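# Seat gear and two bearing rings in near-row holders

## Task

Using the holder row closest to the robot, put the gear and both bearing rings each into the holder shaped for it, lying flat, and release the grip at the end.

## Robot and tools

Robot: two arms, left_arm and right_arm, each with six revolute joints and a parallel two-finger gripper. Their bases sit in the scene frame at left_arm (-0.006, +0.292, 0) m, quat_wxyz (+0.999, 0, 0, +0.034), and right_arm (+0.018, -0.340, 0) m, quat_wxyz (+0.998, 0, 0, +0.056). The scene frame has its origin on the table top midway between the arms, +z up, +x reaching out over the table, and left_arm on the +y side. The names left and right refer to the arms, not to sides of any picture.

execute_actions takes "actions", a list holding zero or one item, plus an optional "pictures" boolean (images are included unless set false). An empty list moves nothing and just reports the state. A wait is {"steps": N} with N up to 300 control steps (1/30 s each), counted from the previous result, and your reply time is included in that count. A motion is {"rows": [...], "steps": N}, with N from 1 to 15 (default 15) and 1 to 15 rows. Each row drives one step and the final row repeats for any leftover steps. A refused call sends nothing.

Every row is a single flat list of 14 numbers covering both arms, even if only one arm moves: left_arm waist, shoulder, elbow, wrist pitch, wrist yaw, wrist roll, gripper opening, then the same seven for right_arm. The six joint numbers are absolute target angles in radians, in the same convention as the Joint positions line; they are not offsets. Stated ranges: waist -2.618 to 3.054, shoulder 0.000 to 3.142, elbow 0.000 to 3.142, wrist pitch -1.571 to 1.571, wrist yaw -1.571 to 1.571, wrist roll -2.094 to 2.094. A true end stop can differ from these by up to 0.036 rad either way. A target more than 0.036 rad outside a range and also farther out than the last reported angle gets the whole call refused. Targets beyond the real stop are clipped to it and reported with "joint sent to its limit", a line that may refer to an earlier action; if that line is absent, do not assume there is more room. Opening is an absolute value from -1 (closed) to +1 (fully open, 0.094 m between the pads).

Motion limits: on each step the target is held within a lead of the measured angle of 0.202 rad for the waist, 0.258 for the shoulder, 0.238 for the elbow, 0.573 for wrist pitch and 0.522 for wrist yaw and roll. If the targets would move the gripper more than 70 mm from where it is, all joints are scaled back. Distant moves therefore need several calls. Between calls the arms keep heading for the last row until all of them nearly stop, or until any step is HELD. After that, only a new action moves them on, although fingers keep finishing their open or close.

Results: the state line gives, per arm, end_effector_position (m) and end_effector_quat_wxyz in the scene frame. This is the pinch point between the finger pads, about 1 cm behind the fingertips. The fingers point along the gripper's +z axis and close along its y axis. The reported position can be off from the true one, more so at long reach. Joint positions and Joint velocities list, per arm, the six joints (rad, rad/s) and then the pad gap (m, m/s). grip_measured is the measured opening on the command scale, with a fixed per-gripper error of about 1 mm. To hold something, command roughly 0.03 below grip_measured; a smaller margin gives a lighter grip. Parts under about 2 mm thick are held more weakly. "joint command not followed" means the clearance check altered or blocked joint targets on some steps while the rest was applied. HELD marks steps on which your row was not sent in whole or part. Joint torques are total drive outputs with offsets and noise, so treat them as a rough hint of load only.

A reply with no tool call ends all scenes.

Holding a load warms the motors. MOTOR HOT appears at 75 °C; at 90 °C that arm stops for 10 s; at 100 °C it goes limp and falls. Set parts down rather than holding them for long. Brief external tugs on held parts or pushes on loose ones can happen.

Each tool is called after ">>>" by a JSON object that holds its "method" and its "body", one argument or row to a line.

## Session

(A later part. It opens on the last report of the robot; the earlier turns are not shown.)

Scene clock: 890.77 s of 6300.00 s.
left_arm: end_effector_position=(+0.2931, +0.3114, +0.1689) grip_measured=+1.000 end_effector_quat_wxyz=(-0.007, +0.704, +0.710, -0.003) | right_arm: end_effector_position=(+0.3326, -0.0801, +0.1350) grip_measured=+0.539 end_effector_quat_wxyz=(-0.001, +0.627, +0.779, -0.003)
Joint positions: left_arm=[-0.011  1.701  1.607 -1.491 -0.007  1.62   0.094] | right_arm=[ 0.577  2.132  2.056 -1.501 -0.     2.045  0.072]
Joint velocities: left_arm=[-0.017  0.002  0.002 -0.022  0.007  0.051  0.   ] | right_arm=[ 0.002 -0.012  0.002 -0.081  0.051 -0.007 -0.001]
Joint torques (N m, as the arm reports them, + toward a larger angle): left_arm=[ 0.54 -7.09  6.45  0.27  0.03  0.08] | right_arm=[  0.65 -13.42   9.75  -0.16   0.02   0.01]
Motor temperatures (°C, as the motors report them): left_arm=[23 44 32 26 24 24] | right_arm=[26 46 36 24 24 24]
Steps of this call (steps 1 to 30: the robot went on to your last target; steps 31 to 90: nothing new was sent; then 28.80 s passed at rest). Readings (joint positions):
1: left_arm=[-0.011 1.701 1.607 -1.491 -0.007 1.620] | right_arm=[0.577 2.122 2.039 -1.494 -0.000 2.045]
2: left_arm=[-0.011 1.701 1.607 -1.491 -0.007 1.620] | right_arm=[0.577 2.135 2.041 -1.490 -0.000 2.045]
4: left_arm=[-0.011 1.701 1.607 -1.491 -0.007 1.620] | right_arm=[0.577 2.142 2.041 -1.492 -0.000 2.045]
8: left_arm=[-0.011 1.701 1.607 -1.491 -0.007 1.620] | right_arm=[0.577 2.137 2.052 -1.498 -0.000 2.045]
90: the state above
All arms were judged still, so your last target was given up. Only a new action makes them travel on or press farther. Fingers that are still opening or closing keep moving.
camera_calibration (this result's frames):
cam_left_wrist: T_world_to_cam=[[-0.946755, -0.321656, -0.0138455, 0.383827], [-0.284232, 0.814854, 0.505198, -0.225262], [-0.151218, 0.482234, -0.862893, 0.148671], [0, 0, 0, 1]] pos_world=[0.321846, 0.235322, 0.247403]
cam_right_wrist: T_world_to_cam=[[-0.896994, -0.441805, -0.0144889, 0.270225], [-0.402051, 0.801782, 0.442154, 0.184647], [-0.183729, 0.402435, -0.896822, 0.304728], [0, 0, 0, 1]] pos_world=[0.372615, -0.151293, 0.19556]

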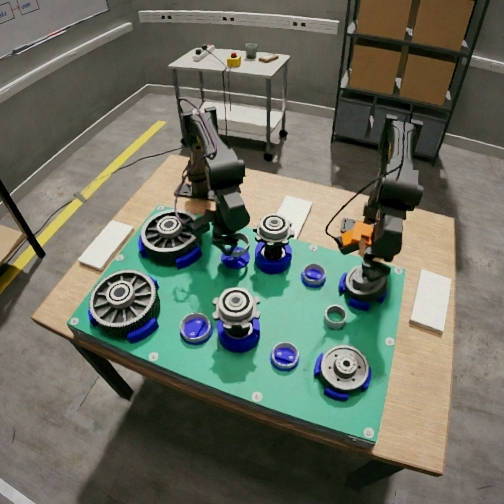

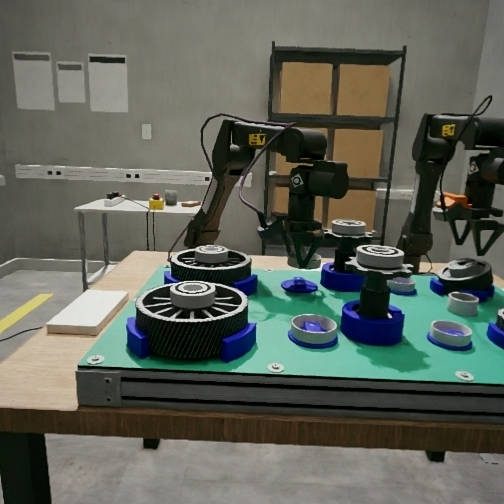

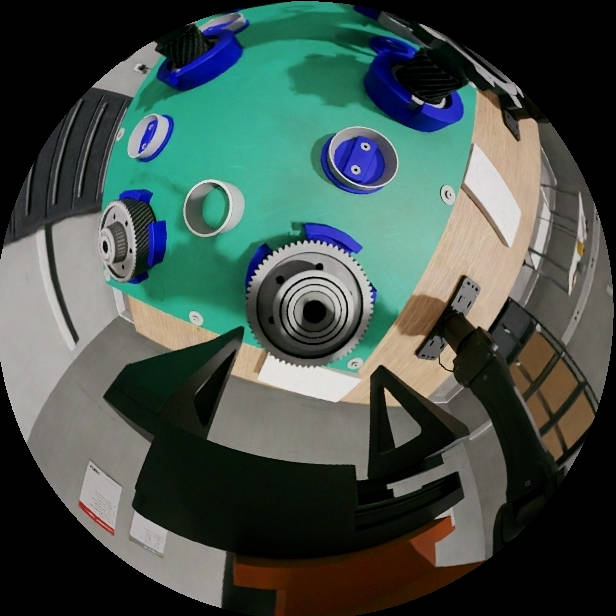

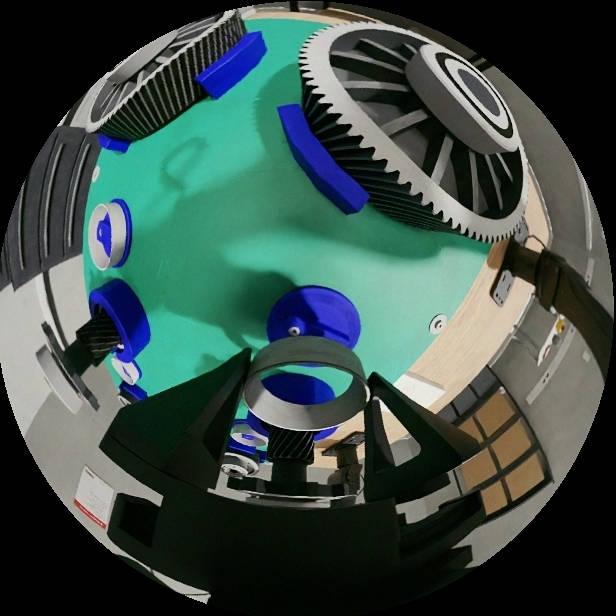

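>>> {"method": "execute_actions", "body": {
  "actions": [
    {"rows": [[-0.03,1.685,1.59,-1.475,-0.02,1.62,1.0,0.585,2.108,2.04,-1.49,0,2.05,0.512],[-0.05,1.68,1.58,-1.468,-0.04,1.61,1.0,0.585,2.106,2.02,-1.475,0,2.05,0.512],[-0.07,1.678,1.57,-1.46,-0.06,1.60,1.0,0.585,2.104,2.0,-1.46,0,2.05,0.512],[-0.09,1.676,1.56,-1.453,-0.085,1.595,1.0,0.585,2.102,1.98,-1.44,0,2.05,0.512],[-0.11,1.674,1.55,-1.446,-0.11,1.59,1.0,0.585,2.10,1.96,-1.42,0,2.05,0.512],[-0.13,1.672,1.54,-1.44,-0.13,1.585,1.0,0.585,2.098,1.94,-1.40,0,2.05,0.512],[-0.15,1.67,1.53,-1.432,-0.15,1.58,1.0,0.585,2.096,1.92,-1.385,0,2.05,0.512],[-0.17,1.67,1.522,-1.425,-0.17,1.575,1.0,0.585,2.095,1.90,-1.37,0,2.05,0.512],[-0.19,1.67,1.516,-1.42,-0.19,1.571,1.0,0.585,2.095,1.885,-1.355,0,2.05,0.512],[-0.20,1.67,1.515,-1.417,-0.205,1.565,1.0,0.585,2.095,1.871,-1.343,0,2.05,0.512]], "steps": 15}
  ],
  "pictures": false
}}

>>> {"method": "execute_actions", "body": {
  "actions": [
    {"steps": 20}
  ]
}}

>>> {"method": "zoom_image", "body": {
  "camera": "cam_left_wrist",
  "region": [210, 230, 410, 430]
}}

>>> {"method": "zoom_image", "body": {
  "camera": "cam_right_wrist",
  "region": [214, 290, 414, 450]
}}

Scene clock: 923.20 s of 6300.00 s.
left_arm: end_effector_position=(+0.2926, +0.2850, +0.1553) grip_measured=+1.000 end_effector_quat_wxyz=(-0.067, +0.754, +0.651, +0.060) | right_arm: end_effector_position=(+0.3270, -0.0842, +0.0984) grip_measured=+0.537 end_effector_quat_wxyz=(-0.004, +0.628, +0.778, -0.014)
Joint positions: left_arm=[-0.201  1.69   1.53  -1.432 -0.179  1.582  0.094] | right_arm=[ 0.577  2.113  1.88  -1.368 -0.002  2.046  0.072]
Joint velocities: left_arm=[ 0.007  0.007 -0.002  0.066 -0.168 -0.095  0.   ] | right_arm=[-0.012  0.007  0.002  0.139  0.007 -0.007  0.   ]
Joint torques (N m, as the arm reports them, + toward a larger angle): left_arm=[ 0.1  -7.71  5.77  0.26 -0.06 -0.15] | right_arm=[  0.66 -13.02   6.4    0.03   0.06   0.03]
Motor temperatures (°C, as the motors report them): left_arm=[23 44 32 26 24 24] | right_arm=[26 48 37 24 24 24]
Steps of this call (steps 1 to 90: nothing new was sent; then 28.93 s passed at rest; steps 91 to 105: all 15 steps of this action). Readings (joint positions):
91: left_arm=[-0.012 1.701 1.607 -1.490 -0.009 1.620] | right_arm=[0.577 2.132 2.056 -1.501 -0.000 2.045]
92: left_arm=[-0.016 1.701 1.607 -1.488 -0.017 1.620] | right_arm=[0.577 2.131 2.052 -1.496 -0.000 2.045]
94: left_arm=[-0.041 1.697 1.597 -1.476 -0.040 1.615] | right_arm=[0.577 2.123 2.026 -1.478 -0.000 2.045]
98: left_arm=[-0.127 1.690 1.557 -1.454 -0.102 1.602] | right_arm=[0.577 2.116 1.947 -1.430 -0.000 2.045]
105: the state above

Scene clock: 923.87 s of 6300.00 s.
left_arm: end_effector_position=(+0.2952, +0.2893, +0.1562) grip_measured=+1.000 end_effector_quat_wxyz=(-0.073, +0.751, +0.653, +0.073) | right_arm: end_effector_position=(+0.3311, -0.0809, +0.0983) grip_measured=+0.537 end_effector_quat_wxyz=(-0.002, +0.628, +0.779, -0.004)
Joint positions: left_arm=[-0.201  1.69   1.53  -1.424 -0.205  1.576  0.094] | right_arm=[ 0.577  2.113  1.88  -1.347 -0.002  2.046  0.072]
Joint velocities: left_arm=[-0.022 -0.012 -0.012  0.037  0.022  0.051  0.   ] | right_arm=[-0.012 -0.007 -0.007 -0.066 -0.081 -0.007  0.   ]
Joint torques (N m, as the arm reports them, + toward a larger angle): left_arm=[-0.01 -7.82  5.85  0.27 -0.14 -0.11] | right_arm=[  0.77 -13.02   6.5    0.15   0.04   0.02]
Motor temperatures (°C, as the motors report them): left_arm=[23 44 32 26 24 24] | right_arm=[26 48 37 24 24 24]
Steps of this call (steps 1 to 20: the robot went on to your last target). Readings (joint positions):
1: left_arm=[-0.201 1.690 1.530 -1.430 -0.185 1.581] | right_arm=[0.577 2.113 1.880 -1.363 -0.002 2.046]
2: left_arm=[-0.201 1.690 1.530 -1.429 -0.189 1.580] | right_arm=[0.577 2.113 1.880 -1.359 -0.002 2.046]
4: left_arm=[-0.201 1.690 1.530 -1.427 -0.195 1.578] | right_arm=[0.577 2.113 1.880 -1.353 -0.002 2.046]
8: left_arm=[-0.201 1.690 1.530 -1.425 -0.202 1.577] | right_arm=[0.577 2.113 1.880 -1.349 -0.002 2.046]
20: the state above
camera_calibration (this result's frames):
cam_left_wrist: T_world_to_cam=[[-0.982784, -0.168912, -0.0748591, 0.354512], [-0.176014, 0.732823, 0.657258, -0.232225], [-0.0561602, 0.65912, -0.749938, 0.0517621], [0, 0, 0, 1]] pos_world=[0.310441, 0.195944, 0.217989]
cam_right_wrist: T_world_to_cam=[[-0.897215, -0.441456, -0.011082, 0.267772], [-0.400154, 0.802148, 0.443209, 0.20021], [-0.186768, 0.402088, -0.89635, 0.272775], [0, 0, 0, 1]] pos_world=[0.37131, -0.152069, 0.158734]

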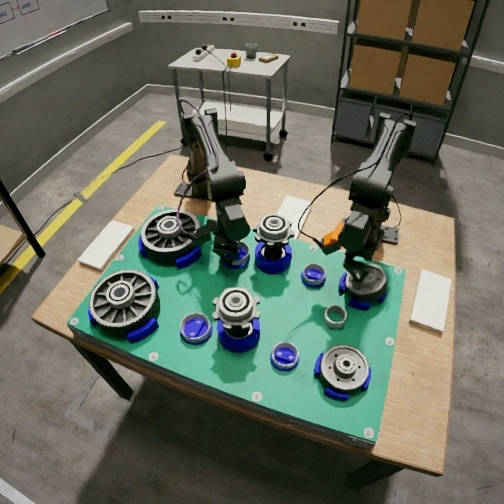

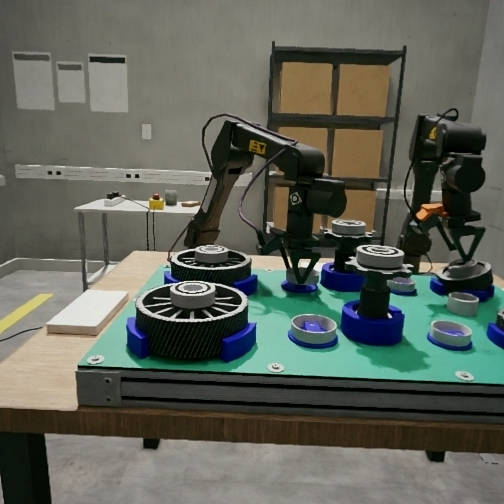

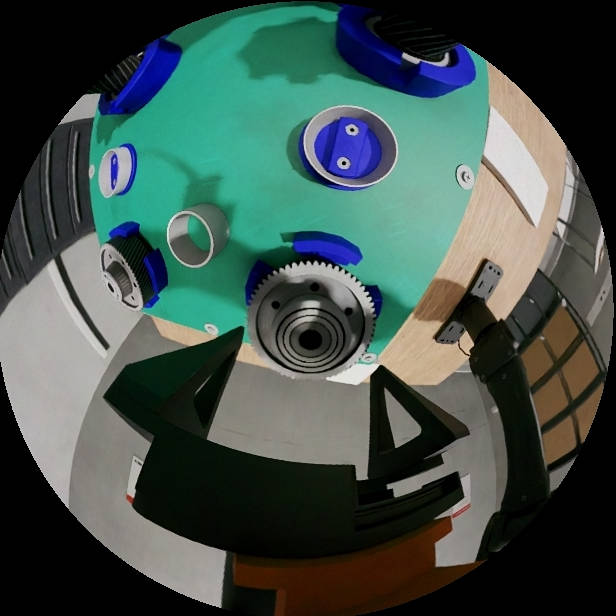

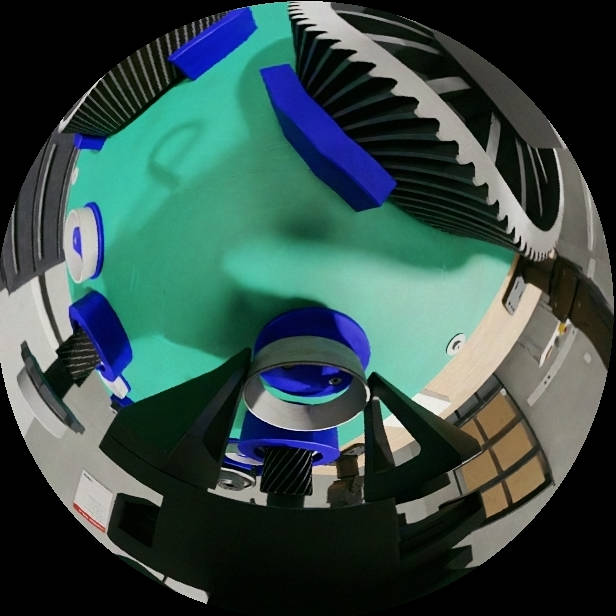

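Region (210, 230, 410, 430) of cam_left_wrist's 616x616 image, scaled by 2.520, with more detail than that image has.

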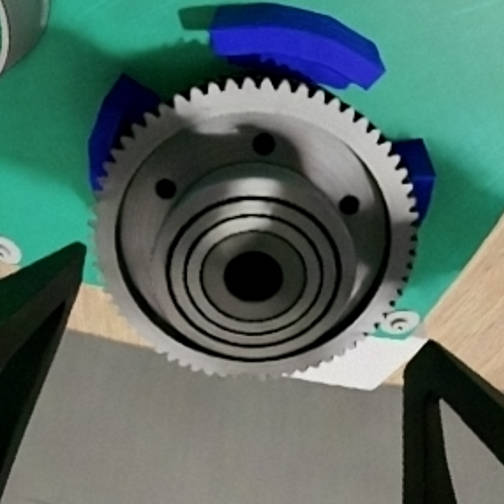

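Region (214, 290, 414, 450) of cam_right_wrist's 616x616 image, scaled by 2.520, with more detail than that image has; it fills the top 403 rows of this view, and the rest is white.

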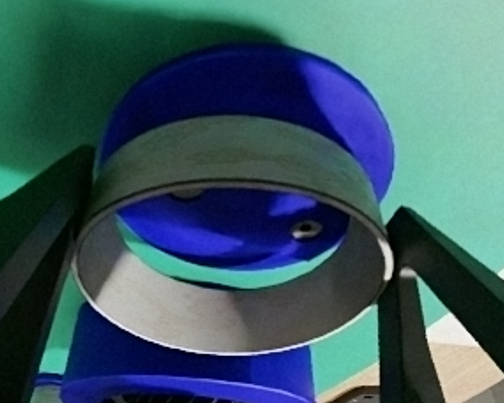

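>>> {"method": "execute_actions", "body": {
  "actions": [
    {"rows": [[-0.195,1.665,1.50,-1.405,-0.205,1.571,0.9,0.585,2.095,1.865,-1.338,0,2.05,0.512],[-0.19,1.662,1.485,-1.39,-0.205,1.571,0.8,0.585,2.095,1.86,-1.332,0,2.05,0.512],[-0.185,1.66,1.47,-1.375,-0.205,1.571,0.7,0.585,2.095,1.855,-1.326,0,2.05,0.512],[-0.18,1.658,1.455,-1.36,-0.205,1.571,0.65,0.585,2.095,1.85,-1.32,0,2.05,0.512],[-0.177,1.656,1.44,-1.345,-0.205,1.571,0.6,0.585,2.095,1.845,-1.314,0,2.05,0.512],[-0.174,1.654,1.425,-1.33,-0.205,1.571,0.6,0.585,2.095,1.84,-1.308,0,2.05,0.512],[-0.171,1.652,1.41,-1.316,-0.205,1.571,0.6,0.585,2.095,1.836,-1.303,0,2.05,0.512],[-0.168,1.652,1.398,-1.305,-0.205,1.571,0.6,0.585,2.095,1.833,-1.30,0,2.05,0.512],[-0.165,1.652,1.388,-1.297,-0.205,1.571,0.6,0.585,2.095,1.833,-1.30,0,2.05,0.512]], "steps": 15}
  ],
  "pictures": false
}}

>>> {"method": "execute_actions", "body": {
  "actions": [
    {"steps": 20}
  ]
}}

>>> {"method": "zoom_image", "body": {
  "camera": "cam_left_wrist",
  "region": [210, 250, 410, 450]
}}

>>> {"method": "zoom_image", "body": {
  "camera": "cam_right_wrist",
  "region": [214, 290, 414, 450]
}}

Scene clock: 953.40 s of 6300.00 s.
left_arm: end_effector_position=(+0.2910, +0.2986, +0.1345) grip_measured=+0.601 end_effector_quat_wxyz=(-0.068, +0.741, +0.664, +0.077) | right_arm: end_effector_position=(+0.3307, -0.0805, +0.0956) grip_measured=+0.537 end_effector_quat_wxyz=(-0.003, +0.628, +0.779, +0.000)
Joint positions: left_arm=[-0.172  1.656  1.406 -1.318 -0.206  1.576  0.075] | right_arm=[ 0.577  2.103  1.854 -1.322 -0.005  2.046  0.072]
Joint velocities: left_arm=[-0.002 -0.012 -0.056  0.081  0.022  0.007 -0.001] | right_arm=[ 0.012  0.007 -0.007 -0.022  0.037  0.007 -0.   ]
Joint torques (N m, as the arm reports them, + toward a larger angle): left_arm=[ 0.46 -6.45  6.    0.35 -0.13 -0.05] | right_arm=[  0.76 -12.11   5.29   0.34   0.1    0.03]
Motor temperatures (°C, as the motors report them): left_arm=[23 45 32 26 24 24] | right_arm=[26 49 35 24 24 24]
Steps of this call (steps 1 to 15: the robot went on to your last target; steps 16 to 90: nothing new was sent; then 26.03 s passed at rest; steps 91 to 105: all 15 steps of this action). Readings (joint positions):
91: left_arm=[-0.201 1.689 1.528 -1.422 -0.205 1.576] | right_arm=[0.577 2.113 1.880 -1.347 -0.002 2.046]
92: left_arm=[-0.201 1.687 1.522 -1.416 -0.205 1.576] | right_arm=[0.577 2.113 1.879 -1.345 -0.002 2.046]
94: left_arm=[-0.197 1.679 1.500 -1.400 -0.205 1.576] | right_arm=[0.577 2.113 1.872 -1.338 -0.002 2.046]
98: left_arm=[-0.181 1.670 1.441 -1.360 -0.206 1.576] | right_arm=[0.577 2.106 1.859 -1.327 -0.005 2.046]
105: the state above

Scene clock: 954.07 s of 6300.00 s.
left_arm: end_effector_position=(+0.2938, +0.2983, +0.1341) grip_measured=+0.601 end_effector_quat_wxyz=(-0.064, +0.740, +0.664, +0.081) | right_arm: end_effector_position=(+0.3307, -0.0805, +0.0956) grip_measured=+0.537 end_effector_quat_wxyz=(-0.003, +0.628, +0.779, +0.000)
Joint positions: left_arm=[-0.172  1.656  1.404 -1.304 -0.206  1.576  0.075] | right_arm=[ 0.577  2.103  1.854 -1.322 -0.005  2.046  0.072]
Joint velocities: left_arm=[ 0.022  0.007 -0.007  0.051  0.007 -0.022 -0.001] | right_arm=[-0.012 -0.007 -0.007  0.022  0.037 -0.037 -0.   ]
Joint torques (N m, as the arm reports them, + toward a larger angle): left_arm=[ 0.61 -6.44  5.94  0.35 -0.15 -0.05] | right_arm=[  0.56 -12.     5.33   0.34   0.05   0.03]
Motor temperatures (°C, as the motors report them): left_arm=[23 44 32 26 24 24] | right_arm=[26 49 34 24 24 24]
Steps of this call (steps 1 to 20: the robot went on to your last target). Readings (joint positions):
1: left_arm=[-0.172 1.656 1.404 -1.316 -0.206 1.576] | right_arm=[0.577 2.103 1.854 -1.322 -0.005 2.046]
2: left_arm=[-0.172 1.656 1.404 -1.314 -0.206 1.576] | right_arm=[0.577 2.103 1.854 -1.322 -0.005 2.046]
4: left_arm=[-0.172 1.656 1.404 -1.310 -0.206 1.576] | right_arm=[0.577 2.103 1.854 -1.322 -0.005 2.046]
8: left_arm=[-0.172 1.656 1.404 -1.306 -0.206 1.576] | right_arm=[0.577 2.103 1.854 -1.322 -0.005 2.046]
20: the state above
camera_calibration (this result's frames):
cam_left_wrist: T_world_to_cam=[[-0.974986, -0.197523, -0.101917, 0.362927], [-0.215586, 0.728837, 0.649861, -0.210718], [-0.0540815, 0.655577, -0.753189, 0.0300359], [0, 0, 0, 1]] pos_world=[0.310045, 0.205575, 0.196549]
cam_right_wrist: T_world_to_cam=[[-0.897148, -0.441324, -0.0189217, 0.268287], [-0.402297, 0.798621, 0.447617, 0.200954], [-0.182433, 0.409191, -0.894025, 0.269035], [0, 0, 0, 1]] pos_world=[0.370618, -0.152172, 0.15565]

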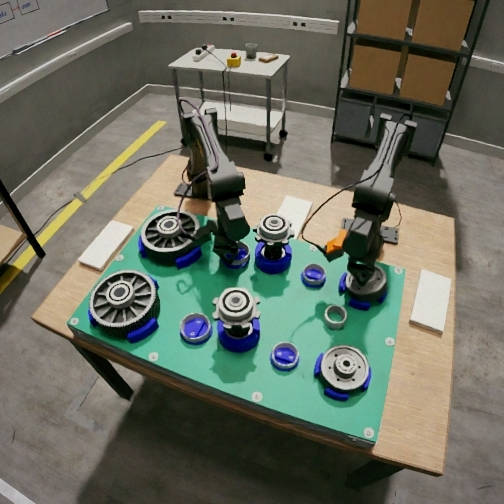

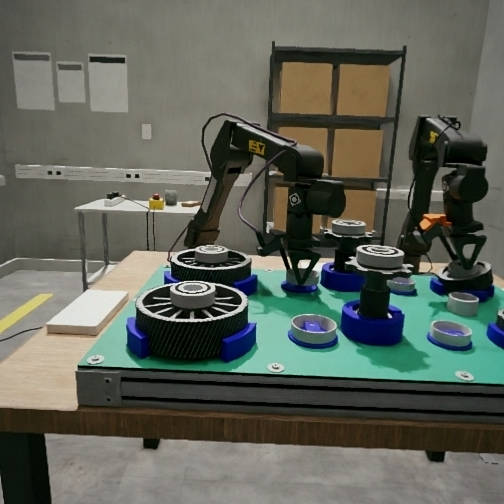

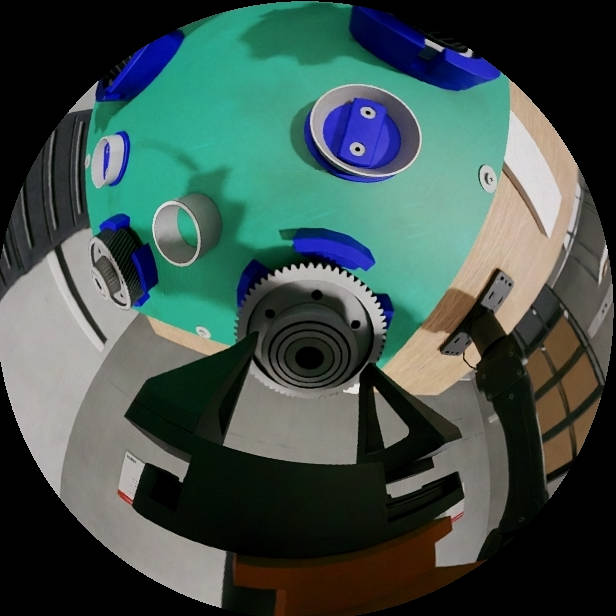

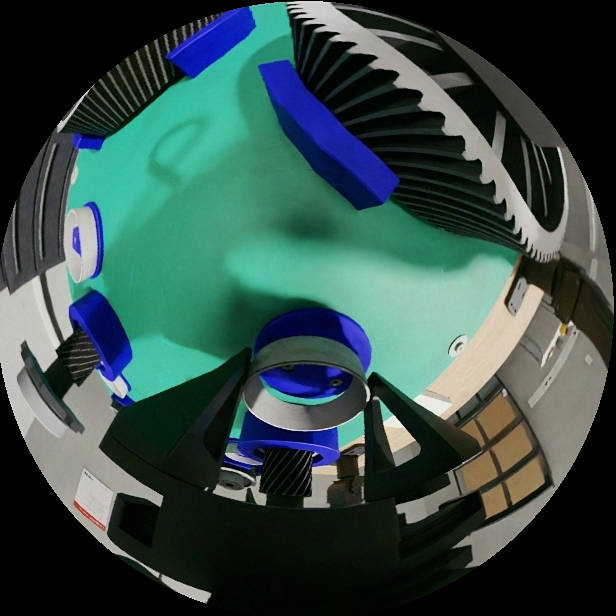

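Region (210, 250, 410, 450) of cam_left_wrist's 616x616 image, scaled by 2.520, with more detail than that image has.

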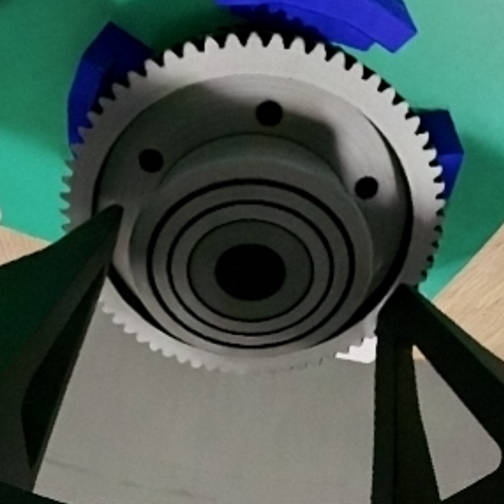

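Region (214, 290, 414, 450) of cam_right_wrist's 616x616 image, scaled by 2.520, with more detail than that image has; it fills the top 403 rows of this view, and the rest is white.

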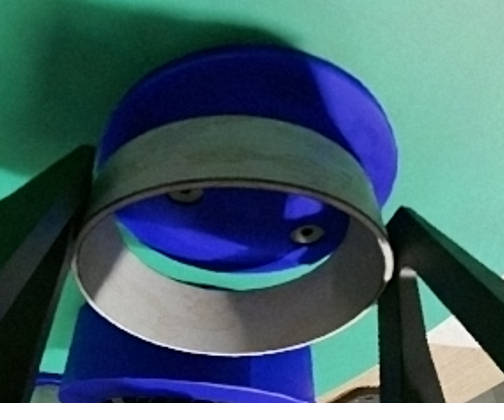

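>>> {"method": "execute_actions", "body": {
  "actions": [
    {"rows": [[-0.165,1.656,1.385,-1.294,-0.205,1.571,0.6,0.58,2.085,1.86,-1.325,0,2.05,0.512],[-0.165,1.659,1.382,-1.291,-0.205,1.571,0.6,0.578,2.078,1.865,-1.33,0,2.05,0.512],[-0.165,1.662,1.379,-1.288,-0.205,1.571,0.6,0.575,2.072,1.865,-1.335,0,2.05,0.512],[-0.165,1.664,1.376,-1.285,-0.205,1.571,0.6,0.57,2.07,1.865,-1.335,0,2.05,0.512],[-0.165,1.666,1.374,-1.282,-0.205,1.571,0.6,0.567,2.07,1.865,-1.335,0,2.05,0.512],[-0.165,1.666,1.372,-1.279,-0.205,1.571,0.6,0.566,2.07,1.86,-1.335,0,2.05,0.512],[-0.165,1.666,1.372,-1.277,-0.205,1.571,0.6,0.566,2.07,1.85,-1.332,0,2.05,0.512],[-0.165,1.666,1.372,-1.277,-0.205,1.571,0.6,0.566,2.07,1.84,-1.328,0,2.05,0.512],[-0.165,1.666,1.372,-1.277,-0.205,1.571,0.6,0.566,2.07,1.834,-1.326,0,2.05,0.512]], "steps": 15}
  ],
  "pictures": false
}}

>>> {"method": "execute_actions", "body": {
  "actions": [
    {"steps": 20}
  ]
}}

>>> {"method": "zoom_image", "body": {
  "camera": "cam_left_wrist",
  "region": [210, 250, 410, 450]
}}

>>> {"method": "zoom_image", "body": {
  "camera": "cam_right_wrist",
  "region": [214, 290, 414, 450]
}}

Scene clock: 1016.30 s of 6300.00 s.
left_arm: end_effector_position=(+0.2945, +0.2983, +0.1302) grip_measured=+0.601 end_effector_quat_wxyz=(-0.063, +0.740, +0.665, +0.082) | right_arm: end_effector_position=(+0.3288, -0.0820, +0.0963) grip_measured=+0.537 end_effector_quat_wxyz=(-0.003, +0.628, +0.779, +0.000)
Joint positions: left_arm=[-0.172  1.656  1.388 -1.286 -0.206  1.576  0.075] | right_arm=[ 0.577  2.093  1.843 -1.321 -0.005  2.046  0.072]
Joint velocities: left_arm=[-0.012 -0.007  0.002 -0.051  0.037 -0.037 -0.001] | right_arm=[ 0.002 -0.002 -0.002 -0.066 -0.051 -0.007  0.   ]
Joint torques (N m, as the arm reports them, + toward a larger angle): left_arm=[ 0.5  -5.48  5.83  0.31 -0.13 -0.06] | right_arm=[ -0.99 -13.39   6.59   0.05   0.05   0.  ]
Motor temperatures (°C, as the motors report them): left_arm=[23 43 31 27 24 24] | right_arm=[26 49 33 25 24 24]
Steps of this call (steps 1 to 15: the robot went on to your last target; steps 16 to 90: nothing new was sent; then 58.73 s passed at rest; steps 91 to 105: all 15 steps of this action). Readings (joint positions):
91: left_arm=[-0.172 1.656 1.404 -1.304 -0.206 1.576] | right_arm=[0.577 2.102 1.854 -1.322 -0.005 2.046]
92: left_arm=[-0.172 1.656 1.404 -1.303 -0.206 1.576] | right_arm=[0.577 2.101 1.854 -1.322 -0.005 2.046]
94: left_arm=[-0.172 1.656 1.404 -1.300 -0.206 1.576] | right_arm=[0.577 2.100 1.854 -1.322 -0.005 2.046]
98: left_arm=[-0.172 1.656 1.392 -1.290 -0.206 1.576] | right_arm=[0.577 2.096 1.854 -1.322 -0.005 2.046]
105: the state above

Scene clock: 1016.97 s of 6300.00 s.
left_arm: end_effector_position=(+0.2950, +0.2982, +0.1302) grip_measured=+0.601 end_effector_quat_wxyz=(-0.062, +0.740, +0.665, +0.083) | right_arm: end_effector_position=(+0.3288, -0.0820, +0.0963) grip_measured=+0.537 end_effector_quat_wxyz=(-0.003, +0.628, +0.779, +0.000)
Joint positions: left_arm=[-0.172  1.656  1.388 -1.284 -0.206  1.576  0.075] | right_arm=[ 0.577  2.093  1.843 -1.321 -0.005  2.046  0.072]
Joint velocities: left_arm=[-0.007  0.022  0.002  0.022  0.037 -0.037 -0.   ] | right_arm=[ 0.007 -0.017 -0.007 -0.007 -0.051  0.007  0.   ]
Joint torques (N m, as the arm reports them, + toward a larger angle): left_arm=[ 0.59 -5.49  5.93  0.35 -0.15 -0.06] | right_arm=[ -0.92 -13.41   6.4    0.06   0.07   0.01]
Motor temperatures (°C, as the motors report them): left_arm=[23 43 31 27 24 24] | right_arm=[26 49 33 25 24 24]
Steps of this call (steps 1 to 15: the robot went on to your last target; steps 16 to 20: nothing new was sent). Readings (joint positions):
1: left_arm=[-0.172 1.656 1.388 -1.285 -0.206 1.576] | right_arm=[0.577 2.093 1.843 -1.321 -0.005 2.046]
2: left_arm=[-0.172 1.656 1.388 -1.285 -0.206 1.576] | right_arm=[0.577 2.093 1.843 -1.321 -0.005 2.046]
4: left_arm=[-0.172 1.656 1.388 -1.284 -0.206 1.576] | right_arm=[0.577 2.093 1.843 -1.321 -0.005 2.046]
8: left_arm=[-0.172 1.656 1.388 -1.284 -0.206 1.576] | right_arm=[0.577 2.093 1.843 -1.321 -0.005 2.046]
20: the state above
All arms were judged still, so your last target was given up. Only a new action makes them travel on or press farther. Fingers that are still opening or closing keep moving.
camera_calibration (this result's frames):
cam_left_wrist: T_world_to_cam=[[-0.974472, -0.197577, -0.106623, 0.364096], [-0.218788, 0.729172, 0.648413, -0.206866], [-0.0503651, 0.655188, -0.753785, 0.0263888], [0, 0, 0, 1]] pos_world=[0.31087, 0.205488, 0.192847]
cam_right_wrist: T_world_to_cam=[[-0.897159, -0.441333, -0.0181793, 0.265927], [-0.402034, 0.798838, 0.447467, 0.201014], [-0.18296, 0.408758, -0.894116, 0.270167], [0, 0, 0, 1]] pos_world=[0.368823, -0.153648, 0.156448]

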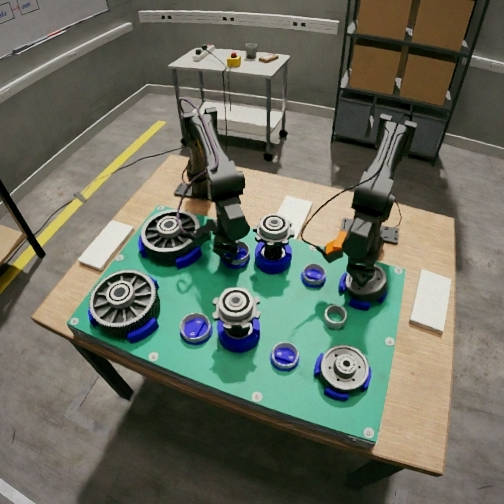

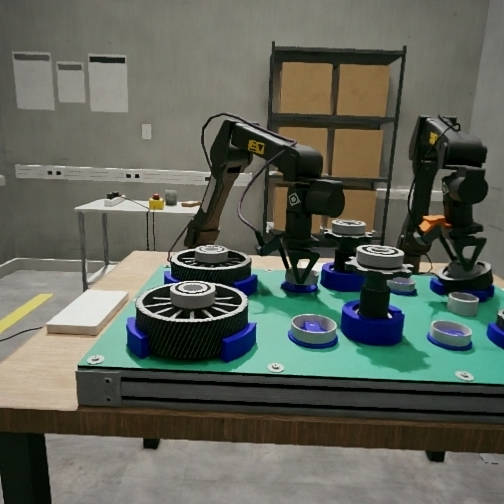

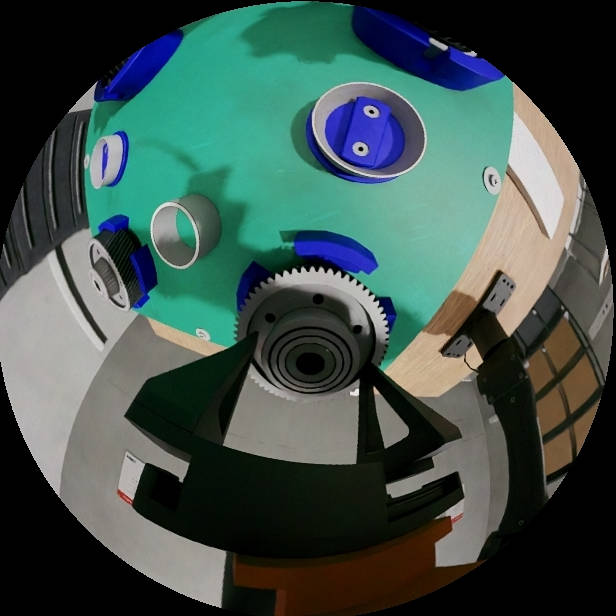

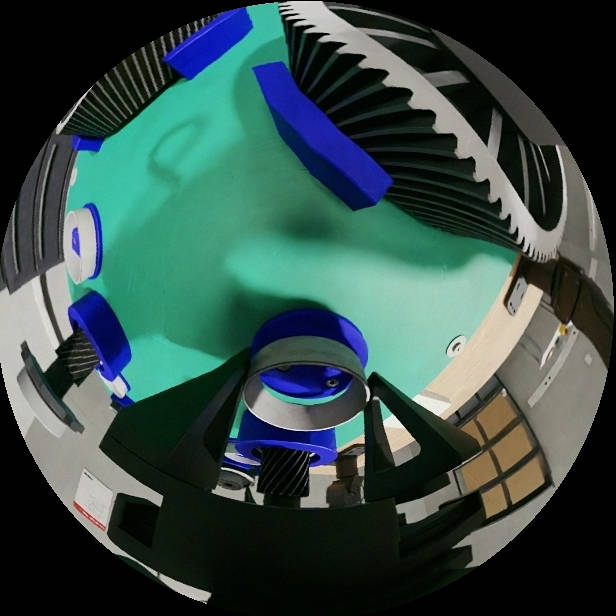

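Region (210, 250, 410, 450) of cam_left_wrist's 616x616 image, scaled by 2.520, with more detail than that image has.

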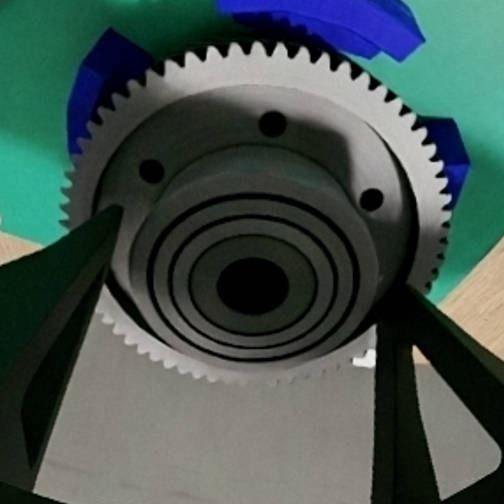

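Region (214, 290, 414, 450) of cam_right_wrist's 616x616 image, scaled by 2.520, with more detail than that image has; it fills the top 403 rows of this view, and the rest is white.

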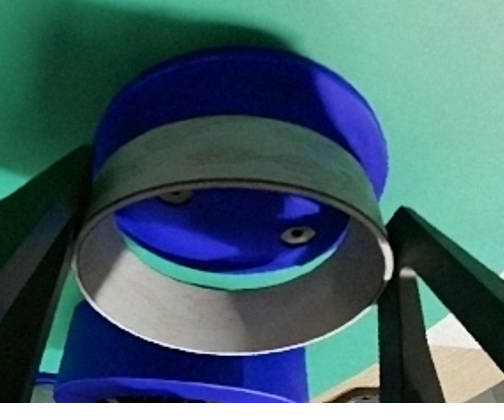

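>>> {"method": "execute_actions", "body": {
  "actions": [
    {"rows": [[-0.165,1.67,1.372,-1.277,-0.205,1.571,0.6,0.566,2.07,1.85,-1.33,0,2.05,0.512],[-0.165,1.673,1.372,-1.277,-0.205,1.571,0.6,0.566,2.07,1.865,-1.335,0,2.05,0.512],[-0.165,1.676,1.372,-1.277,-0.205,1.571,0.6,0.566,2.07,1.875,-1.34,0,2.05,0.512],[-0.165,1.678,1.372,-1.277,-0.205,1.571,0.6,0.566,2.07,1.875,-1.34,0,2.05,0.512],[-0.165,1.68,1.372,-1.277,-0.205,1.571,0.6,0.563,2.07,1.875,-1.34,0,2.05,0.512],[-0.165,1.68,1.372,-1.277,-0.205,1.571,0.6,0.56,2.07,1.875,-1.34,0,2.05,0.512],[-0.165,1.68,1.372,-1.277,-0.205,1.571,0.6,0.558,2.07,1.875,-1.34,0,2.05,0.512],[-0.165,1.68,1.372,-1.277,-0.205,1.571,0.6,0.556,2.07,1.875,-1.34,0,2.05,0.512]], "steps": 15}
  ],
  "pictures": false
}}

Scene clock: 1033.40 s of 6300.00 s.
left_arm: end_effector_position=(+0.2953, +0.2982, +0.1254) grip_measured=+0.601 end_effector_quat_wxyz=(-0.068, +0.741, +0.664, +0.077) | right_arm: end_effector_position=(+0.3325, -0.0866, +0.0963) grip_measured=+0.537 end_effector_quat_wxyz=(-0.003, +0.633, +0.774, -0.000)
Joint positions: left_arm=[-0.172  1.673  1.388 -1.283 -0.206  1.576  0.075] | right_arm=[ 0.562  2.093  1.843 -1.322 -0.005  2.046  0.072]
Joint velocities: left_arm=[-0.007 -0.012  0.007 -0.051  0.051 -0.022 -0.   ] | right_arm=[-0.002 -0.007 -0.002 -0.007  0.022 -0.007  0.001]
Joint torques (N m, as the arm reports them, + toward a larger angle): left_arm=[ 0.52 -5.76  5.83  0.32 -0.15 -0.05] | right_arm=[ -0.57 -13.28  10.18  -0.14   0.08   0.02]
Motor temperatures (°C, as the motors report them): left_arm=[23 42 31 27 24 24] | right_arm=[26 51 33 25 24 24]
Steps of this call (steps 1 to 90: nothing new was sent; then 12.93 s passed at rest; steps 91 to 105: all 15 steps of this action). Readings (joint positions):
91: left_arm=[-0.172 1.656 1.388 -1.284 -0.206 1.576] | right_arm=[0.577 2.093 1.843 -1.321 -0.005 2.046]
92: left_arm=[-0.172 1.656 1.388 -1.284 -0.206 1.576] | right_arm=[0.577 2.093 1.843 -1.321 -0.005 2.046]
94: left_arm=[-0.172 1.660 1.388 -1.284 -0.206 1.576] | right_arm=[0.577 2.093 1.843 -1.321 -0.005 2.046]
98: left_arm=[-0.172 1.671 1.388 -1.284 -0.206 1.576] | right_arm=[0.572 2.093 1.843 -1.321 -0.005 2.046]
105: the state above

>>> {"method": "execute_actions", "body": {
  "actions": [
    {"rows": [[-0.165,1.68,1.372,-1.277,-0.205,1.571,0.56,0.562,2.075,1.835,-1.32,0,2.05,0.512],[-0.165,1.68,1.372,-1.277,-0.205,1.571,0.52,0.562,2.075,1.83,-1.315,0,2.05,0.512],[-0.165,1.68,1.372,-1.277,-0.205,1.571,0.48,0.562,2.075,1.825,-1.31,0,2.05,0.512],[-0.165,1.68,1.372,-1.277,-0.205,1.571,0.45,0.562,2.075,1.82,-1.305,0,2.05,0.512],[-0.165,1.68,1.372,-1.277,-0.205,1.571,0.42,0.562,2.075,1.815,-1.30,0,2.05,0.512],[-0.165,1.68,1.372,-1.277,-0.205,1.571,0.39,0.562,2.075,1.81,-1.296,0,2.05,0.512],[-0.165,1.68,1.372,-1.277,-0.205,1.571,0.37,0.562,2.075,1.808,-1.296,0,2.05,0.512],[-0.165,1.68,1.372,-1.277,-0.205,1.571,0.35,0.562,2.075,1.808,-1.296,0,2.05,0.512],[-0.165,1.68,1.372,-1.277,-0.205,1.571,0.335,0.562,2.075,1.808,-1.296,0,2.05,0.512],[-0.165,1.68,1.372,-1.277,-0.205,1.571,0.32,0.562,2.075,1.808,-1.296,0,2.05,0.512],[-0.165,1.68,1.372,-1.277,-0.205,1.571,0.31,0.562,2.075,1.808,-1.296,0,2.05,0.512],[-0.165,1.68,1.372,-1.277,-0.205,1.571,0.30,0.562,2.075,1.808,-1.296,0,2.05,0.512]], "steps": 15}
  ]
}}

>>> {"method": "zoom_image", "body": {
  "camera": "cam_left_wrist",
  "region": [210, 250, 410, 450]
}}

>>> {"method": "zoom_image", "body": {
  "camera": "cam_right_wrist",
  "region": [214, 290, 414, 450]
}}

Scene clock: 1053.90 s of 6300.00 s.
left_arm: end_effector_position=(+0.2977, +0.2979, +0.1255) grip_measured=+0.302 end_effector_quat_wxyz=(-0.064, +0.740, +0.664, +0.081) | right_arm: end_effector_position=(+0.3325, -0.0865, +0.0957) grip_measured=+0.537 end_effector_quat_wxyz=(-0.002, +0.633, +0.774, +0.004)
Joint positions: left_arm=[-0.172  1.673  1.388 -1.273 -0.206  1.576  0.061] | right_arm=[ 0.562  2.086  1.829 -1.308 -0.005  2.046  0.072]
Joint velocities: left_arm=[-0.017 -0.017  0.002 -0.081 -0.007 -0.095 -0.001] | right_arm=[ 0.012  0.007 -0.002 -0.022  0.037 -0.007  0.   ]
Joint torques (N m, as the arm reports them, + toward a larger angle): left_arm=[ 0.68 -5.86  5.9   0.22 -0.15 -0.05] | right_arm=[  0.01 -12.3    5.43   0.24   0.06   0.03]
Motor temperatures (°C, as the motors report them): left_arm=[23 42 31 27 24 24] | right_arm=[26 52 36 24 24 24]
Steps of this call (steps 1 to 15: the robot went on to your last target; steps 16 to 90: nothing new was sent; then 17.00 s passed at rest; steps 91 to 105: all 15 steps of this action). Readings (joint positions):
91: left_arm=[-0.172 1.673 1.388 -1.283 -0.206 1.576] | right_arm=[0.562 2.093 1.843 -1.322 -0.005 2.046]
92: left_arm=[-0.172 1.673 1.388 -1.283 -0.206 1.576] | right_arm=[0.562 2.093 1.843 -1.322 -0.005 2.046]
94: left_arm=[-0.172 1.673 1.388 -1.283 -0.206 1.576] | right_arm=[0.562 2.093 1.841 -1.319 -0.005 2.046]
98: left_arm=[-0.172 1.673 1.388 -1.279 -0.206 1.576] | right_arm=[0.562 2.087 1.831 -1.310 -0.005 2.046]
105: the state above
camera_calibration (this result's frames):
cam_left_wrist: T_world_to_cam=[[-0.97514, -0.197507, -0.100468, 0.365621], [-0.2146, 0.728734, 0.650303, -0.204311], [-0.0552244, 0.655697, -0.753002, 0.0243144], [0, 0, 0, 1]] pos_world=[0.314029, 0.205158, 0.187906]
cam_right_wrist: T_world_to_cam=[[-0.903344, -0.428178, -0.025145, 0.271118], [-0.392845, 0.80242, 0.449216, 0.203425], [-0.172168, 0.415675, -0.893069, 0.269006], [0, 0, 0, 1]] pos_world=[0.371142, -0.158964, 0.155676]

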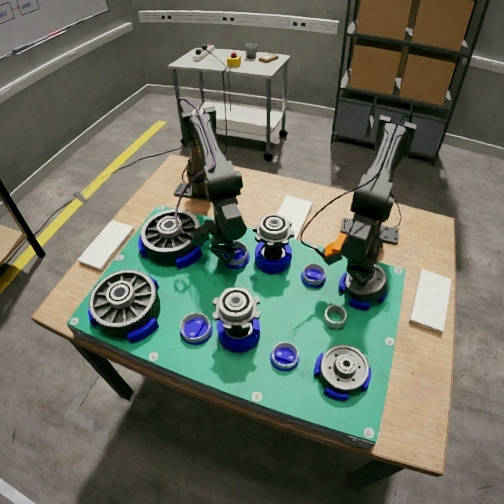

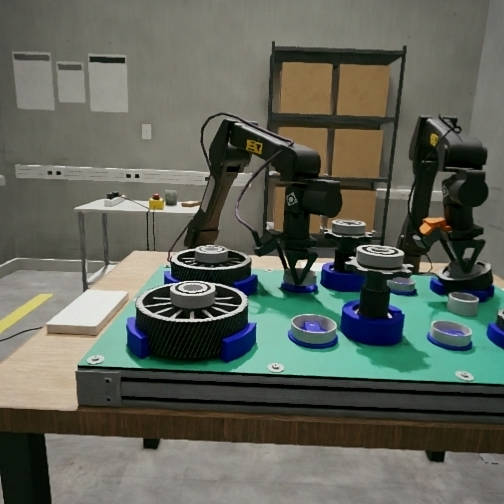

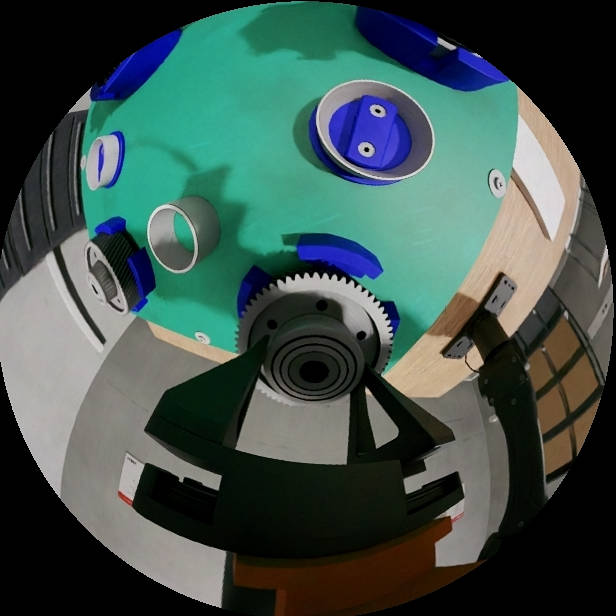

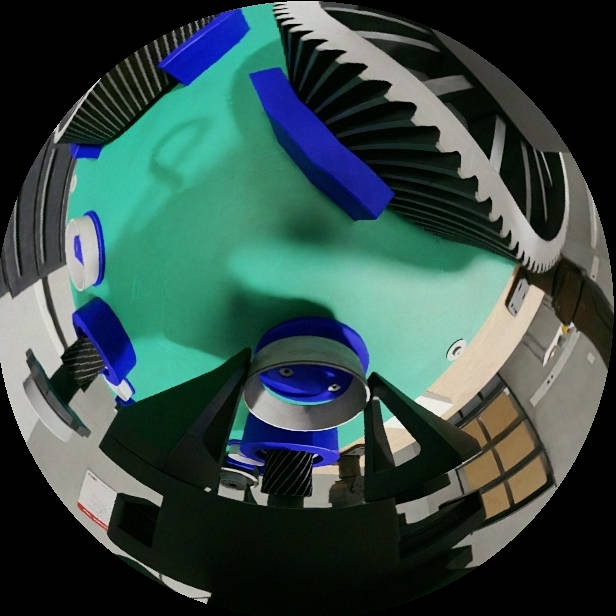

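Region (210, 250, 410, 450) of cam_left_wrist's 616x616 image, scaled by 2.520, with more detail than that image has.

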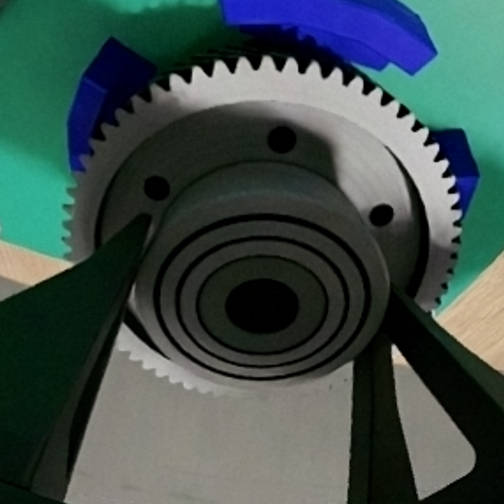

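Region (214, 290, 414, 450) of cam_right_wrist's 616x616 image, scaled by 2.520, with more detail than that image has; it fills the top 403 rows of this view, and the rest is white.

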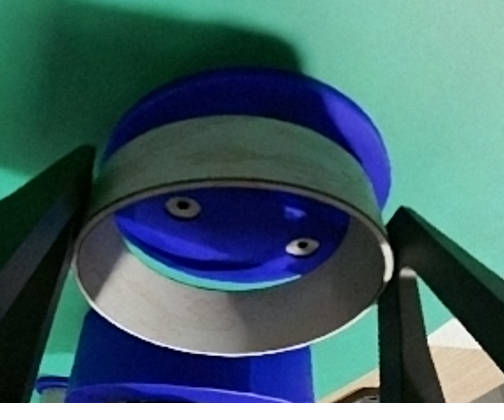

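>>> {"method": "execute_actions", "body": {
  "actions": [
    {"rows": [[-0.165,1.68,1.372,-1.277,-0.205,1.571,0.292,0.562,2.075,1.83,-1.315,0,2.05,0.512],[-0.165,1.68,1.372,-1.277,-0.205,1.571,0.285,0.562,2.075,1.845,-1.322,0,2.05,0.512],[-0.165,1.68,1.372,-1.277,-0.205,1.571,0.278,0.562,2.075,1.85,-1.327,0,2.05,0.512],[-0.165,1.68,1.372,-1.277,-0.205,1.571,0.27,0.562,2.075,1.85,-1.327,0,2.05,0.512],[-0.165,1.68,1.372,-1.277,-0.205,1.571,0.262,0.562,2.075,1.85,-1.327,0,2.05,0.512],[-0.165,1.68,1.372,-1.277,-0.205,1.571,0.254,0.562,2.075,1.85,-1.327,0,2.05,0.512],[-0.165,1.68,1.372,-1.277,-0.205,1.571,0.246,0.562,2.075,1.85,-1.327,0,2.05,0.512],[-0.165,1.68,1.372,-1.277,-0.205,1.571,0.238,0.562,2.075,1.85,-1.327,0,2.05,0.512],[-0.165,1.68,1.372,-1.277,-0.205,1.571,0.23,0.562,2.075,1.85,-1.327,0,2.05,0.512],[-0.165,1.68,1.372,-1.277,-0.205,1.571,0.22,0.562,2.075,1.85,-1.327,0,2.05,0.512]], "steps": 15}
  ],
  "pictures": false
}}

>>> {"method": "execute_actions", "body": {
  "actions": [
    {"rows": [[-0.165,1.68,1.372,-1.277,-0.205,1.571,0.22,0.562,2.075,1.825,-1.322,0,2.05,0.512],[-0.165,1.68,1.372,-1.277,-0.205,1.571,0.22,0.562,2.075,1.82,-1.318,0,2.05,0.512],[-0.165,1.68,1.372,-1.277,-0.205,1.571,0.22,0.562,2.075,1.815,-1.314,0,2.05,0.512],[-0.165,1.68,1.372,-1.277,-0.205,1.571,0.22,0.562,2.075,1.81,-1.309,0,2.05,0.512],[-0.165,1.68,1.372,-1.277,-0.205,1.571,0.22,0.562,2.075,1.805,-1.304,0,2.05,0.512],[-0.165,1.68,1.372,-1.277,-0.205,1.571,0.22,0.562,2.075,1.80,-1.30,0,2.05,0.512]], "steps": 15}
  ]
}}

>>> {"method": "zoom_image", "body": {
  "camera": "cam_right_wrist",
  "region": [214, 290, 414, 450]
}}

Scene clock: 1108.93 s of 6300.00 s.
left_arm: end_effector_position=(+0.2978, +0.2979, +0.1255) grip_measured=+0.253 end_effector_quat_wxyz=(-0.064, +0.740, +0.664, +0.081) | right_arm: end_effector_position=(+0.3325, -0.0865, +0.0957) grip_measured=+0.537 end_effector_quat_wxyz=(-0.002, +0.633, +0.774, +0.004)
Joint positions: left_arm=[-0.172  1.673  1.388 -1.273 -0.206  1.576  0.059] | right_arm=[ 0.562  2.086  1.829 -1.308 -0.005  2.046  0.072]
Joint velocities: left_arm=[-0.012 -0.002  0.002 -0.007 -0.007 -0.022 -0.   ] | right_arm=[-0.002 -0.002  0.002 -0.051  0.051 -0.022 -0.001]
Joint torques (N m, as the arm reports them, + toward a larger angle): left_arm=[ 0.63 -5.84  5.91  0.26 -0.14 -0.07] | right_arm=[ -0.09 -12.25   9.29  -0.1    0.05  -0.01]
Motor temperatures (°C, as the motors report them): left_arm=[23 41 31 26 24 24] | right_arm=[26 51 33 25 24 24]
Steps of this call (steps 1 to 15: the robot went on to your last target; steps 16 to 90: nothing new was sent; then 51.53 s passed at rest; steps 91 to 105: all 15 steps of this action). Readings (joint positions):
91: left_arm=[-0.172 1.673 1.388 -1.273 -0.206 1.576] | right_arm=[0.562 2.086 1.829 -1.308 -0.005 2.046]
92: left_arm=[-0.172 1.673 1.388 -1.273 -0.206 1.576] | right_arm=[0.562 2.086 1.829 -1.308 -0.005 2.046]
94: left_arm=[-0.172 1.673 1.388 -1.273 -0.206 1.576] | right_arm=[0.562 2.086 1.829 -1.308 -0.005 2.046]
98: left_arm=[-0.172 1.673 1.388 -1.273 -0.206 1.576] | right_arm=[0.562 2.086 1.829 -1.308 -0.005 2.046]
105: the state above

Scene clock: 1109.43 s of 6300.00 s.
left_arm: end_effector_position=(+0.2978, +0.2979, +0.1255) grip_measured=+0.253 end_effector_quat_wxyz=(-0.064, +0.740, +0.664, +0.081) | right_arm: end_effector_position=(+0.3325, -0.0865, +0.0957) grip_measured=+0.537 end_effector_quat_wxyz=(-0.002, +0.633, +0.774, +0.004)
Joint positions: left_arm=[-0.172  1.673  1.388 -1.273 -0.206  1.576  0.059] | right_arm=[ 0.562  2.086  1.829 -1.308 -0.005  2.046  0.072]
Joint velocities: left_arm=[ 0.017  0.012 -0.002  0.066  0.022  0.022 -0.   ] | right_arm=[-0.002  0.012  0.007  0.081  0.022 -0.051 -0.001]
Joint torques (N m, as the arm reports them, + toward a larger angle): left_arm=[ 0.67 -5.8   5.85  0.26 -0.14 -0.05] | right_arm=[  0.09 -12.26   4.76   0.23   0.07  -0.01]
Motor temperatures (°C, as the motors report them): left_arm=[23 41 31 26 24 24] | right_arm=[26 51 33 25 24 24]
Steps of this call (steps 1 to 15: all 15 steps of this action). Readings (joint positions):
1: left_arm=[-0.172 1.673 1.388 -1.273 -0.206 1.576] | right_arm=[0.562 2.086 1.829 -1.308 -0.005 2.046]
2: left_arm=[-0.172 1.673 1.388 -1.273 -0.206 1.576] | right_arm=[0.562 2.086 1.829 -1.308 -0.005 2.046]
4: left_arm=[-0.172 1.673 1.388 -1.273 -0.206 1.576] | right_arm=[0.562 2.086 1.829 -1.308 -0.005 2.046]
8: left_arm=[-0.172 1.673 1.388 -1.273 -0.206 1.576] | right_arm=[0.562 2.086 1.829 -1.308 -0.005 2.046]
15: the state above
camera_calibration (this result's frames):
cam_left_wrist: T_world_to_cam=[[-0.975101, -0.197511, -0.100831, 0.365745], [-0.214846, 0.72876, 0.650193, -0.204205], [-0.0549387, 0.655667, -0.753049, 0.0242565], [0, 0, 0, 1]] pos_world=[0.314098, 0.205151, 0.187917]
cam_right_wrist: T_world_to_cam=[[-0.903344, -0.428178, -0.025145, 0.271118], [-0.392845, 0.80242, 0.449216, 0.203425], [-0.172168, 0.415675, -0.893069, 0.269006], [0, 0, 0, 1]] pos_world=[0.371142, -0.158964, 0.155676]

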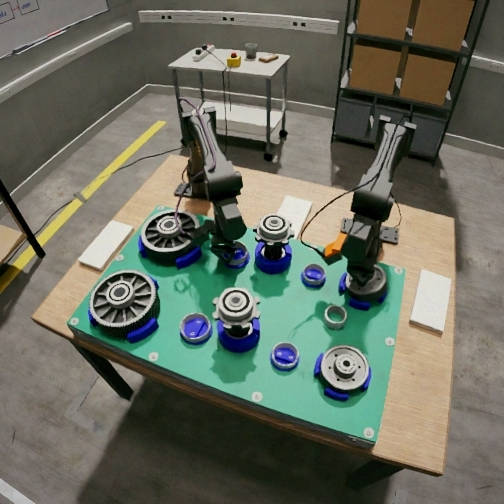

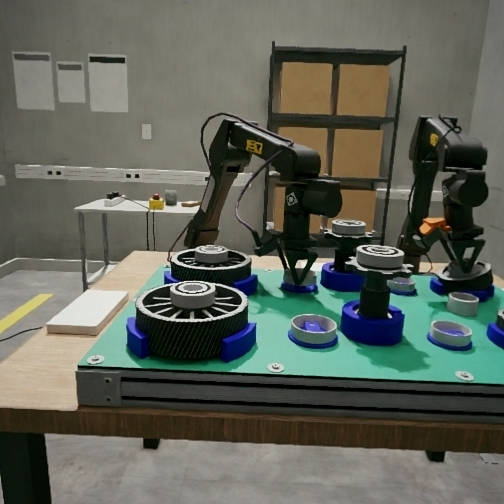

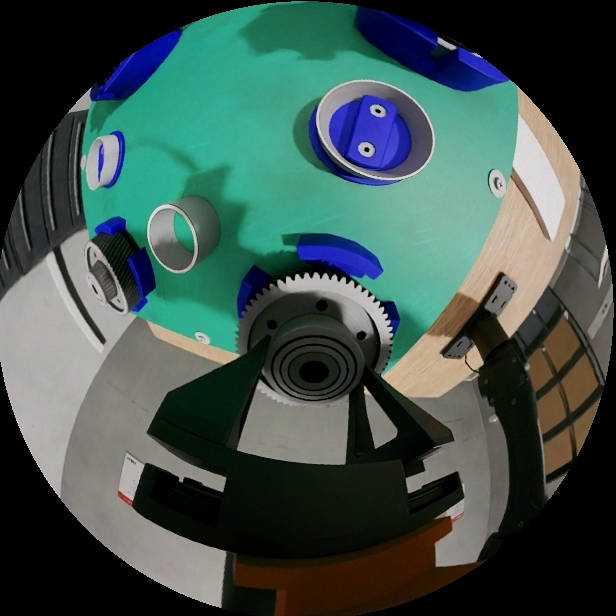

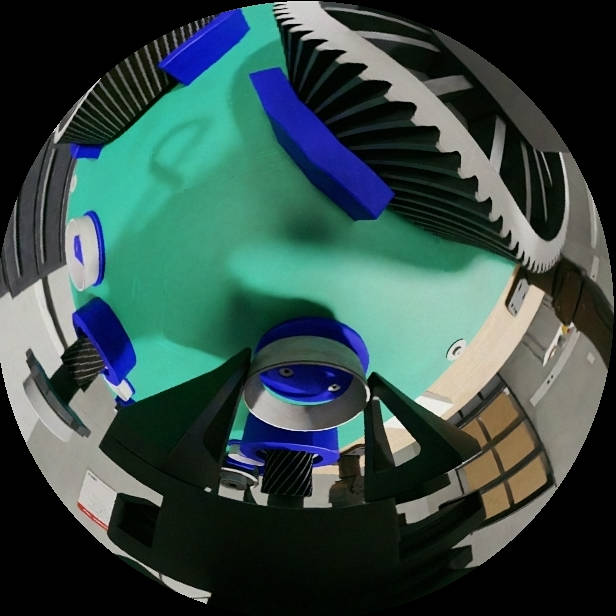

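Region (214, 290, 414, 450) of cam_right_wrist's 616x616 image, scaled by 2.520, with more detail than that image has; it fills the top 403 rows of this view, and the rest is white.

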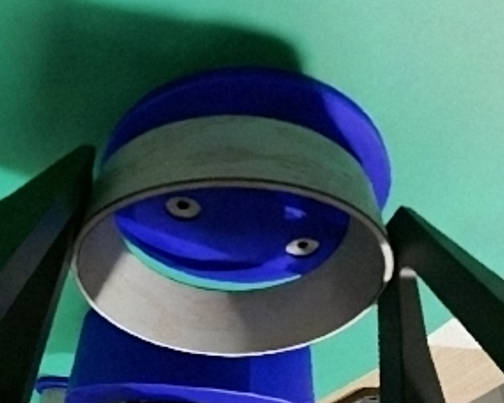

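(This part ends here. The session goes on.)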